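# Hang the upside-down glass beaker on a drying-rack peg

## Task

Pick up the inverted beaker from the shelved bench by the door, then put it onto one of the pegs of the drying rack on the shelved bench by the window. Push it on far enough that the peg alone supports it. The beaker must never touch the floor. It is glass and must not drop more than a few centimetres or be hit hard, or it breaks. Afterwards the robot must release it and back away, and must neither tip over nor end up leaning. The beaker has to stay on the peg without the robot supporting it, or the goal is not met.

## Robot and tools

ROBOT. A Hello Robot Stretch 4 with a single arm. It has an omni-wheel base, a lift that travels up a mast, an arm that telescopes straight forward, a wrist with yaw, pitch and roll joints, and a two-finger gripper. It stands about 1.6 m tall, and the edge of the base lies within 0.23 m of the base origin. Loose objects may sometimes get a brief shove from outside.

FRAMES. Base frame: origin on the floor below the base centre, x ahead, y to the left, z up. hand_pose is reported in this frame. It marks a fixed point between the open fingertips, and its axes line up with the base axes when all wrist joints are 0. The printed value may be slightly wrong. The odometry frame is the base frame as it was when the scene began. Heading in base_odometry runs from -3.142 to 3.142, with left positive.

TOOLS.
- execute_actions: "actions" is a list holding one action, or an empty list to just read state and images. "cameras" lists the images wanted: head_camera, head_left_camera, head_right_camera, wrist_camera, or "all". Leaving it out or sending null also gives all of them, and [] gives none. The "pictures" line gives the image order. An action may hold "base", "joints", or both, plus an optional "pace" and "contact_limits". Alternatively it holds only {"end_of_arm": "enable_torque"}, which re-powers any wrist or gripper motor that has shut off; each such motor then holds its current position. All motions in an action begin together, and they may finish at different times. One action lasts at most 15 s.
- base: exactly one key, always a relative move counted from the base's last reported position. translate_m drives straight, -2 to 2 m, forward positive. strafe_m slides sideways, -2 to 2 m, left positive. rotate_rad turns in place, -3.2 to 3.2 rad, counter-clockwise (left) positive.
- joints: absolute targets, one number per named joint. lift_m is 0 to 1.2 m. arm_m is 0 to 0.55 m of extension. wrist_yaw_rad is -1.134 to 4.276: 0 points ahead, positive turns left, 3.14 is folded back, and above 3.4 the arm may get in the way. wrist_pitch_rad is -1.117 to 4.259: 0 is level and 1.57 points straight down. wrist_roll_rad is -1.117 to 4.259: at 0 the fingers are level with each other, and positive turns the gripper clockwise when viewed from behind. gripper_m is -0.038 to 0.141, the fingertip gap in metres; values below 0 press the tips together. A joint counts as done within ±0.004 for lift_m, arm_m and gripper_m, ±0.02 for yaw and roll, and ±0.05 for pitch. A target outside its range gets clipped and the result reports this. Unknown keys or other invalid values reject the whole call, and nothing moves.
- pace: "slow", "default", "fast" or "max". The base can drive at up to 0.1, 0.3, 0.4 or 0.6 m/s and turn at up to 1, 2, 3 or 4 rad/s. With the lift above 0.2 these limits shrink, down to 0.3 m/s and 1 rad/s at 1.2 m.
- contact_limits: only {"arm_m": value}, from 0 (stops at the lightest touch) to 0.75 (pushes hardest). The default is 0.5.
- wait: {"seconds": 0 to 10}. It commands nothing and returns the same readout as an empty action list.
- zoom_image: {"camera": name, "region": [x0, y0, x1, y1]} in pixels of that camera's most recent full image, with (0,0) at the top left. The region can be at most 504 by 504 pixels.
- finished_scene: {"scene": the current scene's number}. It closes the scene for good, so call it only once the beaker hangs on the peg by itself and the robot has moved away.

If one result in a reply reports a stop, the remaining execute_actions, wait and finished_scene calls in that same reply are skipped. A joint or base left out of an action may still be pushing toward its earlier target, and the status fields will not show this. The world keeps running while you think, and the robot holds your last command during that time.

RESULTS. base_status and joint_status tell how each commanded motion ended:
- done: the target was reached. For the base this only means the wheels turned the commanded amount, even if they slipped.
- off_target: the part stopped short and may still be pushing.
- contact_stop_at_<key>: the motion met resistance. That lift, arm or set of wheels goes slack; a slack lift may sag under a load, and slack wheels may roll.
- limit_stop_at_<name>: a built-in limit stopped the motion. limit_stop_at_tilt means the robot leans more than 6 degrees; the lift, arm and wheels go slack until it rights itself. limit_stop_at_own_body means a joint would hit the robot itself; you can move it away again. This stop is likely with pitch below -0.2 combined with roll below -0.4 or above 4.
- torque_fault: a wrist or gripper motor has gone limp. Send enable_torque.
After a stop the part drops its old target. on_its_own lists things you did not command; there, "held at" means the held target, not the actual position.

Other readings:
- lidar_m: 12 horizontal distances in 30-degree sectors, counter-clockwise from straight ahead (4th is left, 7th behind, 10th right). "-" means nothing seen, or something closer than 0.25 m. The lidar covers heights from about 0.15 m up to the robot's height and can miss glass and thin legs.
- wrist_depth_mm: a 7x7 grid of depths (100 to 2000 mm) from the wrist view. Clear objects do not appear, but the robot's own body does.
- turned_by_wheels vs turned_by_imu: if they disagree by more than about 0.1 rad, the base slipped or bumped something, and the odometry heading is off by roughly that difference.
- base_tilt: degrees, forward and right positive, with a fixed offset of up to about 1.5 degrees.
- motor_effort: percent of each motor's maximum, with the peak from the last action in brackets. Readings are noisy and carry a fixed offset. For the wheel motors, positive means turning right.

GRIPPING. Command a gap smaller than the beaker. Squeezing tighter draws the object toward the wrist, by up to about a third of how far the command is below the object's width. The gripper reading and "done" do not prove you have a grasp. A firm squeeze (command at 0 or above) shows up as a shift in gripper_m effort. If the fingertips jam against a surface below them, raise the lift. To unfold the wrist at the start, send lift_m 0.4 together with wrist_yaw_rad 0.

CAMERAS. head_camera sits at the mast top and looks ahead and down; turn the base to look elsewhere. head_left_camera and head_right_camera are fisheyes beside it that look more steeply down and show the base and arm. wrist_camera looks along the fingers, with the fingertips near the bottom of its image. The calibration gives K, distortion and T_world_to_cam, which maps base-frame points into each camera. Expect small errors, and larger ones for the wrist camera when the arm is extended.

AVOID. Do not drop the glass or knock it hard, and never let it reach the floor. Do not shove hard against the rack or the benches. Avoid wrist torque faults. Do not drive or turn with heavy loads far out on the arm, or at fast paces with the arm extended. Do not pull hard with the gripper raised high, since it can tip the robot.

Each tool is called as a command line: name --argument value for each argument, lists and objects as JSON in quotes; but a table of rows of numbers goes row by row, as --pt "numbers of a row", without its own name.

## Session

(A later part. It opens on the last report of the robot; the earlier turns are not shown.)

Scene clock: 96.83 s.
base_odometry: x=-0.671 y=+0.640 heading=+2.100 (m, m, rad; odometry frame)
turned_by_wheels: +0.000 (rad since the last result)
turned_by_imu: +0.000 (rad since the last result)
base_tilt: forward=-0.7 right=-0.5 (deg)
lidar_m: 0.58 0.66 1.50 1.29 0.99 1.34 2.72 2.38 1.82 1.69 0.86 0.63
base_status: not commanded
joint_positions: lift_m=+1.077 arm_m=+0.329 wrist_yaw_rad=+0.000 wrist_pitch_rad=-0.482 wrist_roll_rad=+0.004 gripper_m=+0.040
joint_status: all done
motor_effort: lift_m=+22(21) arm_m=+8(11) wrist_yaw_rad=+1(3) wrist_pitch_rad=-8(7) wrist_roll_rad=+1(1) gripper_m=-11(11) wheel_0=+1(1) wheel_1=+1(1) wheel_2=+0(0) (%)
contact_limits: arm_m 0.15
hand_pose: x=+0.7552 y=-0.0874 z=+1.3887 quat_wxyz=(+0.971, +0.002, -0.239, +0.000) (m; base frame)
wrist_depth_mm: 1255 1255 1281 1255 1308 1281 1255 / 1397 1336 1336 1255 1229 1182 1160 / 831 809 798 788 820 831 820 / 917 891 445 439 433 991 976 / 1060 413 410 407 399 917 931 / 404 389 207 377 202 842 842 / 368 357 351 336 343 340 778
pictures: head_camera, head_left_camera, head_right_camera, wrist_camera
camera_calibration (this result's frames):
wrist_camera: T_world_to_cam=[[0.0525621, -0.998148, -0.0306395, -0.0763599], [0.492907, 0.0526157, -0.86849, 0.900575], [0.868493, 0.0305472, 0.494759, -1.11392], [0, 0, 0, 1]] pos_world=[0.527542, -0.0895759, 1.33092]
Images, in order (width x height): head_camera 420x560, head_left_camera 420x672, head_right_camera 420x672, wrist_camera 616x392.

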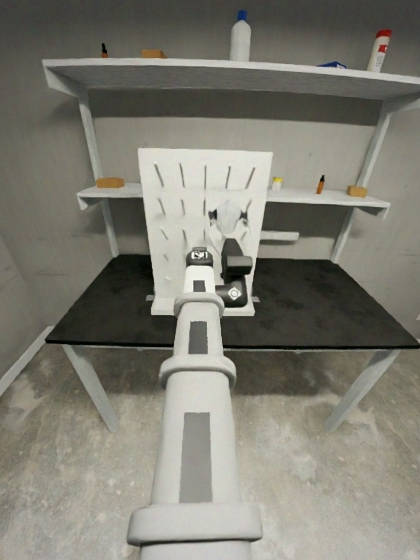

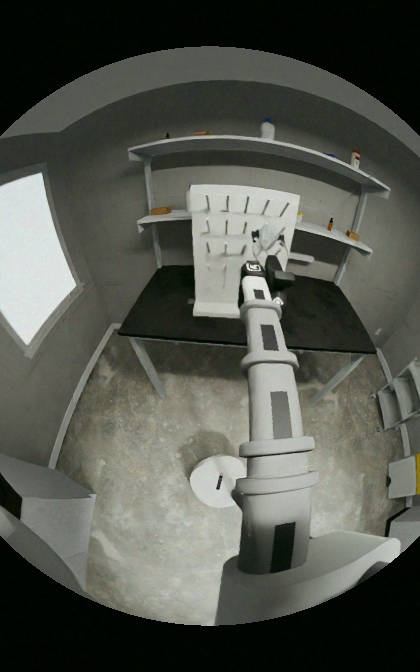

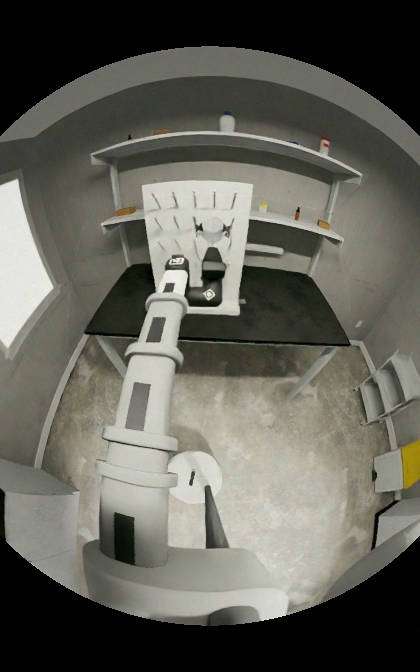

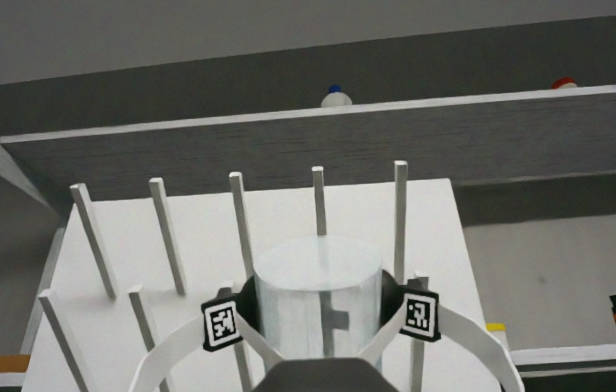

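execute_actions --actions '[{"joints":{"arm_m":0.35,"lift_m":1.057},"pace":"slow","contact_limits":{"arm_m":0.15}}]' --cameras '[]'

execute_actions --actions '[{"joints":{"arm_m":0.37,"lift_m":1.037},"pace":"slow","contact_limits":{"arm_m":0.15}}]' --cameras '["wrist_camera"]'

execute_actions --actions '[{"joints":{"arm_m":0.39,"lift_m":1.017},"pace":"slow","contact_limits":{"arm_m":0.15}}]' --cameras '["wrist_camera","head_camera"]'

zoom_image --camera "head_camera" --region '[170,170,290,290]'

Scene clock: 105.47 s.
base_odometry: x=-0.671 y=+0.640 heading=+2.100 (m, m, rad; odometry frame)
turned_by_wheels: +0.000 (rad since the last result)
turned_by_imu: +0.000 (rad since the last result)
base_tilt: forward=-0.7 right=-0.5 (deg)
lidar_m: 0.60 0.63 1.53 1.30 0.97 1.39 2.77 2.36 1.85 1.69 0.83 0.61
base_status: not commanded
joint_positions: lift_m=+1.057 arm_m=+0.349 wrist_yaw_rad=+0.000 wrist_pitch_rad=-0.482 wrist_roll_rad=+0.004 gripper_m=+0.040
joint_status: all done
motor_effort: lift_m=+17(22) arm_m=+8(9) wrist_yaw_rad=+1(1) wrist_pitch_rad=-8(8) wrist_roll_rad=+1(1) gripper_m=-11(11) wheel_0=+1(1) wheel_1=+1(1) wheel_2=+0(0) (%)
contact_limits: arm_m 0.15
hand_pose: x=+0.7752 y=-0.0874 z=+1.3691 quat_wxyz=(+0.971, +0.002, -0.239, +0.000) (m; base frame)
wrist_depth_mm: 1255 1255 1308 1281 1281 1255 1229 / 1430 1336 1308 1255 1182 750 768 / 798 798 820 809 809 854 878 / 917 433 421 415 410 991 960 / 418 394 392 387 377 878 891 / 375 368 207 359 202 359 831 / 347 342 332 329 325 320 768
pictures: none
No camera images: the call's "cameras" was empty. Leave "cameras" out to get every camera's image.

Scene clock: 106.63 s.
base_odometry: x=-0.671 y=+0.640 heading=+2.100 (m, m, rad; odometry frame)
turned_by_wheels: +0.000 (rad since the last result)
turned_by_imu: +0.000 (rad since the last result)
base_tilt: forward=-0.7 right=-0.5 (deg)
lidar_m: 0.58 0.64 1.52 1.28 0.99 1.34 2.69 2.37 1.83 1.68 0.85 0.63
base_status: not commanded
joint_positions: lift_m=+1.037 arm_m=+0.369 wrist_yaw_rad=+0.000 wrist_pitch_rad=-0.482 wrist_roll_rad=+0.004 gripper_m=+0.040
joint_status: all done
motor_effort: lift_m=+17(19) arm_m=+8(8) wrist_yaw_rad=+1(1) wrist_pitch_rad=-8(8) wrist_roll_rad=+0(1) gripper_m=-12(11) wheel_0=+1(1) wheel_1=+1(1) wheel_2=+0(0) (%)
contact_limits: arm_m 0.15
hand_pose: x=+0.7952 y=-0.0874 z=+1.3491 quat_wxyz=(+0.971, +0.002, -0.239, +0.000) (m; base frame)
wrist_depth_mm: 1281 1336 1308 1336 1308 1255 1229 / 1397 1366 1255 768 741 741 741 / 788 778 788 427 418 842 904 / 891 410 402 394 382 946 960 / 389 370 368 364 359 368 878 / 351 347 208 342 202 336 809 / 330 322 317 319 312 226 750
pictures: wrist_camera
camera_calibration (this result's frames):
wrist_camera: T_world_to_cam=[[0.0525592, -0.998148, -0.0306396, -0.0796751], [0.492907, 0.0526144, -0.86849, 0.846435], [0.868493, 0.0305447, 0.494759, -1.12904], [0, 0, 0, 1]] pos_world=[0.567542, -0.0895759, 1.29128]
Images, in order (width x height): wrist_camera 616x392.

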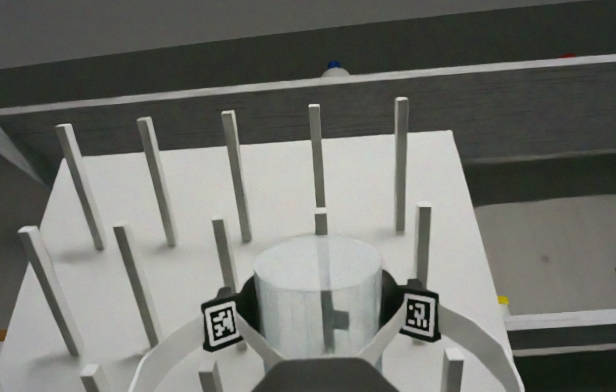

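Scene clock: 107.80 s.
base_odometry: x=-0.671 y=+0.640 heading=+2.100 (m, m, rad; odometry frame)
turned_by_wheels: +0.000 (rad since the last result)
turned_by_imu: +0.000 (rad since the last result)
base_tilt: forward=-0.7 right=-0.5 (deg)
lidar_m: 0.59 0.68 1.54 1.27 1.00 1.37 2.73 2.33 1.82 1.68 0.86 0.64
base_status: not commanded
joint_positions: lift_m=+1.017 arm_m=+0.389 wrist_yaw_rad=+0.000 wrist_pitch_rad=-0.482 wrist_roll_rad=+0.004 gripper_m=+0.040
joint_status: all done
motor_effort: lift_m=+17(15) arm_m=+8(7) wrist_yaw_rad=+1(1) wrist_pitch_rad=-8(8) wrist_roll_rad=+0(0) gripper_m=-11(11) wheel_0=+1(1) wheel_1=+1(1) wheel_2=+0(0) (%)
contact_limits: arm_m 0.15
hand_pose: x=+0.8152 y=-0.0874 z=+1.3291 quat_wxyz=(+0.971, +0.002, -0.239, +0.000) (m; base frame)
wrist_depth_mm: 1308 1336 1281 1281 1255 1229 1182 / 1336 768 759 768 732 750 750 / 778 421 410 402 397 891 946 / 394 377 375 368 362 904 917 / 364 355 347 343 336 340 854 / 330 329 208 320 202 312 549 / 309 243 298 221 293 227 741
pictures: head_camera, wrist_camera
camera_calibration (this result's frames):
wrist_camera: T_world_to_cam=[[0.0525577, -0.998148, -0.0306396, -0.0813382], [0.492907, 0.0526137, -0.86849, 0.819207], [0.868493, 0.0305433, 0.494759, -1.13652], [0, 0, 0, 1]] pos_world=[0.587541, -0.089576, 1.27128]
Images, in order (width x height): head_camera 420x560, wrist_camera 616x392.

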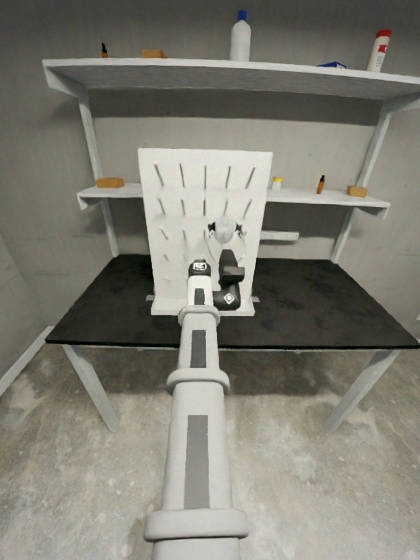

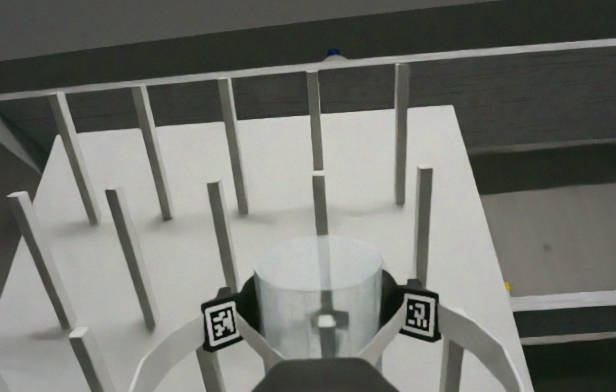

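Region (170, 170, 290, 290) of head_camera's 420x560 image, scaled by 4.200, with more detail than that image has.

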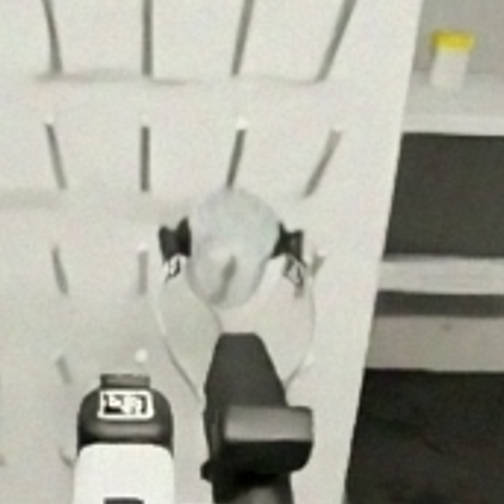

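execute_actions --actions '[{"joints":{"arm_m":0.412,"lift_m":0.993},"pace":"slow","contact_limits":{"arm_m":0.15}}]' --cameras '["wrist_camera"]'

Scene clock: 112.20 s.
base_odometry: x=-0.671 y=+0.640 heading=+2.100 (m, m, rad; odometry frame)
turned_by_wheels: +0.000 (rad since the last result)
turned_by_imu: +0.000 (rad since the last result)
base_tilt: forward=-0.7 right=-0.5 (deg)
lidar_m: 0.59 0.67 1.53 1.29 1.01 1.35 2.71 2.41 1.83 1.71 0.84 0.63
base_status: not commanded
joint_positions: lift_m=+0.993 arm_m=+0.411 wrist_yaw_rad=+0.000 wrist_pitch_rad=-0.482 wrist_roll_rad=+0.004 gripper_m=+0.040
joint_status: all done
motor_effort: lift_m=+17(18) arm_m=+7(6) wrist_yaw_rad=+2(2) wrist_pitch_rad=-8(8) wrist_roll_rad=+0(0) gripper_m=-10(12) wheel_0=+1(1) wheel_1=+1(1) wheel_2=+0(0) (%)
contact_limits: arm_m 0.15
hand_pose: x=+0.8371 y=-0.0874 z=+1.3051 quat_wxyz=(+0.971, +0.002, -0.239, +0.000) (m; base frame)
wrist_depth_mm: 1336 1308 1336 1308 1229 1205 715 / 741 723 715 413 402 768 798 / 404 392 384 375 366 891 946 / 362 359 351 343 340 349 904 / 336 330 324 319 312 314 831 / 310 309 208 294 202 285 609 / 291 243 276 255 274 231 723
pictures: wrist_camera
camera_calibration (this result's frames):
wrist_camera: T_world_to_cam=[[0.0525556, -0.998148, -0.0306396, -0.0832284], [0.492907, 0.0526127, -0.86849, 0.787523], [0.868493, 0.0305415, 0.494759, -1.14375], [0, 0, 0, 1]] pos_world=[0.609538, -0.089576, 1.24729]
Images, in order (width x height): wrist_camera 616x392.

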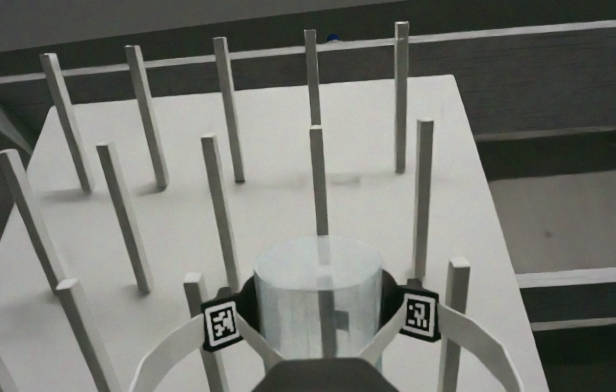

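execute_actions --actions '[{"joints":{"gripper_m":0.08},"pace":"slow"}]' --cameras '["wrist_camera"]'

Scene clock: 116.23 s.
base_odometry: x=-0.671 y=+0.640 heading=+2.100 (m, m, rad; odometry frame)
turned_by_wheels: +0.000 (rad since the last result)
turned_by_imu: +0.000 (rad since the last result)
base_tilt: forward=-0.7 right=-0.5 (deg)
lidar_m: 0.60 0.64 1.52 1.34 0.99 1.36 2.71 2.37 1.81 1.67 0.85 0.63
base_status: not commanded
joint_positions: lift_m=+0.993 arm_m=+0.411 wrist_yaw_rad=-0.001 wrist_pitch_rad=-0.483 wrist_roll_rad=+0.004 gripper_m=+0.080
joint_status: all done
motor_effort: lift_m=+17(17) arm_m=+8(7) wrist_yaw_rad=+5(6) wrist_pitch_rad=-6(8) wrist_roll_rad=+0(0) gripper_m=-1(9) wheel_0=+1(1) wheel_1=+1(1) wheel_2=+0(0) (%)
hand_pose: x=+0.8369 y=-0.0878 z=+1.3053 quat_wxyz=(+0.971, +0.002, -0.239, +0.000) (m; base frame)
wrist_depth_mm: 1336 1308 1308 1308 1255 1229 715 / 759 723 707 410 407 768 788 / 404 389 382 377 368 904 946 / 357 357 351 345 338 347 891 / 334 330 324 320 315 317 854 / 309 309 213 297 202 286 603 / 290 282 277 157 274 265 723
pictures: wrist_camera
camera_calibration (this result's frames):
wrist_camera: T_world_to_cam=[[0.0511414, -0.998223, -0.030598, -0.0824553], [0.493673, 0.0519014, -0.868097, 0.786612], [0.868142, 0.0292903, 0.49545, -1.14437], [0, 0, 0, 1]] pos_world=[0.609359, -0.0896162, 1.24731]
Images, in order (width x height): wrist_camera 616x392.

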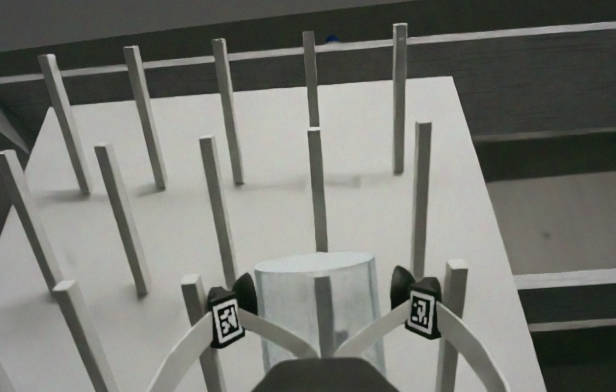

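execute_actions --actions '[{"joints":{"arm_m":0.37,"lift_m":0.98},"pace":"slow"}]' --cameras '["wrist_camera"]'

Scene clock: 120.23 s.
base_odometry: x=-0.671 y=+0.640 heading=+2.100 (m, m, rad; odometry frame)
turned_by_wheels: +0.000 (rad since the last result)
turned_by_imu: +0.000 (rad since the last result)
base_tilt: forward=-0.7 right=-0.5 (deg)
lidar_m: 0.60 0.64 1.53 1.29 0.99 1.35 2.73 2.37 1.81 1.69 0.86 0.63
base_status: not commanded
joint_positions: lift_m=+0.980 arm_m=+0.371 wrist_yaw_rad=+0.000 wrist_pitch_rad=-0.483 wrist_roll_rad=+0.004 gripper_m=+0.080
joint_status: all done
motor_effort: lift_m=+16(18) arm_m=-8(8) wrist_yaw_rad=+2(5) wrist_pitch_rad=-4(5) wrist_roll_rad=-1(1) gripper_m=-3(2) wheel_0=+1(1) wheel_1=+1(1) wheel_2=+0(0) (%)
hand_pose: x=+0.7977 y=-0.0874 z=+1.2924 quat_wxyz=(+0.971, +0.002, -0.239, +0.000) (m; base frame)
wrist_depth_mm: 1336 1366 1366 1281 1336 1255 1205 / 820 820 788 750 750 798 820 / 854 439 436 427 415 946 991 / 430 399 394 389 382 946 931 / 387 375 368 362 355 366 878 / 349 345 215 336 202 334 668 / 324 319 315 155 307 304 768
pictures: wrist_camera
camera_calibration (this result's frames):
wrist_camera: T_world_to_cam=[[0.0525108, -0.998152, -0.0305832, -0.0816029], [0.493846, 0.0525743, -0.867959, 0.794503], [0.867962, 0.0304738, 0.495694, -1.10404], [0, 0, 0, 1]] pos_world=[0.570188, -0.0895782, 1.23437]
Images, in order (width x height): wrist_camera 616x392.

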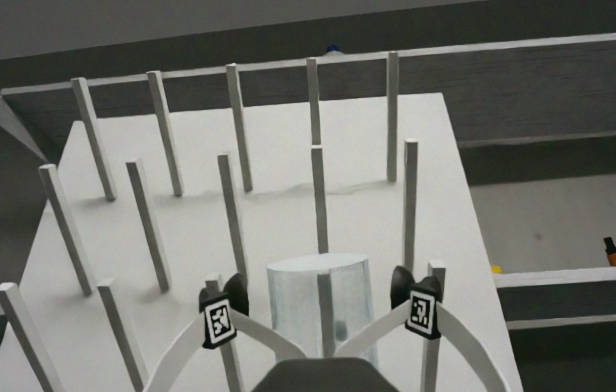

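execute_actions --actions '[{"joints":{"arm_m":0.03,"wrist_pitch_rad":-0.2}}]' --cameras '["wrist_camera"]'

Scene clock: 124.33 s.
base_odometry: x=-0.671 y=+0.640 heading=+2.100 (m, m, rad; odometry frame)
turned_by_wheels: +0.000 (rad since the last result)
turned_by_imu: +0.000 (rad since the last result)
base_tilt: forward=-0.7 right=-0.5 (deg)
lidar_m: 0.60 0.66 1.56 1.31 0.97 1.33 2.71 2.37 1.82 1.68 0.83 0.62
base_status: not commanded
joint_positions: lift_m=+0.980 arm_m=+0.031 wrist_yaw_rad=+0.000 wrist_pitch_rad=-0.198 wrist_roll_rad=+0.004 gripper_m=+0.080
joint_status: all done
motor_effort: lift_m=+16(16) arm_m=-8(8) wrist_yaw_rad=+1(1) wrist_pitch_rad=-5(6) wrist_roll_rad=+1(0) gripper_m=-2(0) wheel_0=+1(1) wheel_1=+1(1) wheel_2=+0(0) (%)
hand_pose: x=+0.4851 y=-0.0875 z=+1.2151 quat_wxyz=(+0.995, +0.002, -0.099, +0.000) (m; base frame)
wrist_depth_mm: 1537 1464 1430 1098 1008 1042 991 / 1430 1118 1118 1138 1138 1229 1182 / 1397 1336 707 699 715 1229 1182 / 1366 1229 691 691 683 1205 1098 / 1281 1118 668 661 661 1160 1138 / 1281 1229 216 647 202 1118 1098 / 1229 1098 627 156 615 1098 1060
pictures: wrist_camera
camera_calibration (this result's frames):
wrist_camera: T_world_to_cam=[[0.041754, -0.998152, -0.0441455, -0.0458623], [0.229698, 0.0525904, -0.97184, 1.13618], [0.972366, 0.0304381, 0.23147, -0.523956], [0, 0, 0, 1]] pos_world=[0.250414, -0.0895813, 1.22344]
Images, in order (width x height): wrist_camera 616x392.

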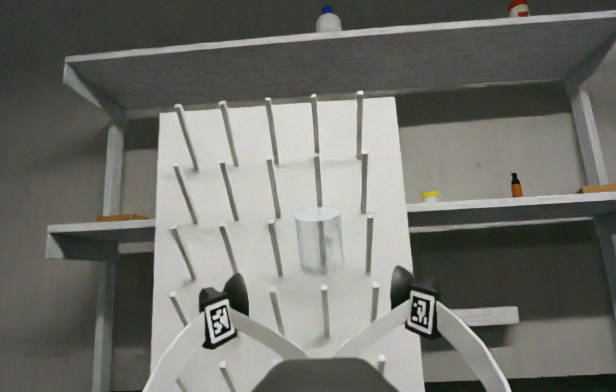

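finished_scene --scene 1

The scene is finished: the task was done.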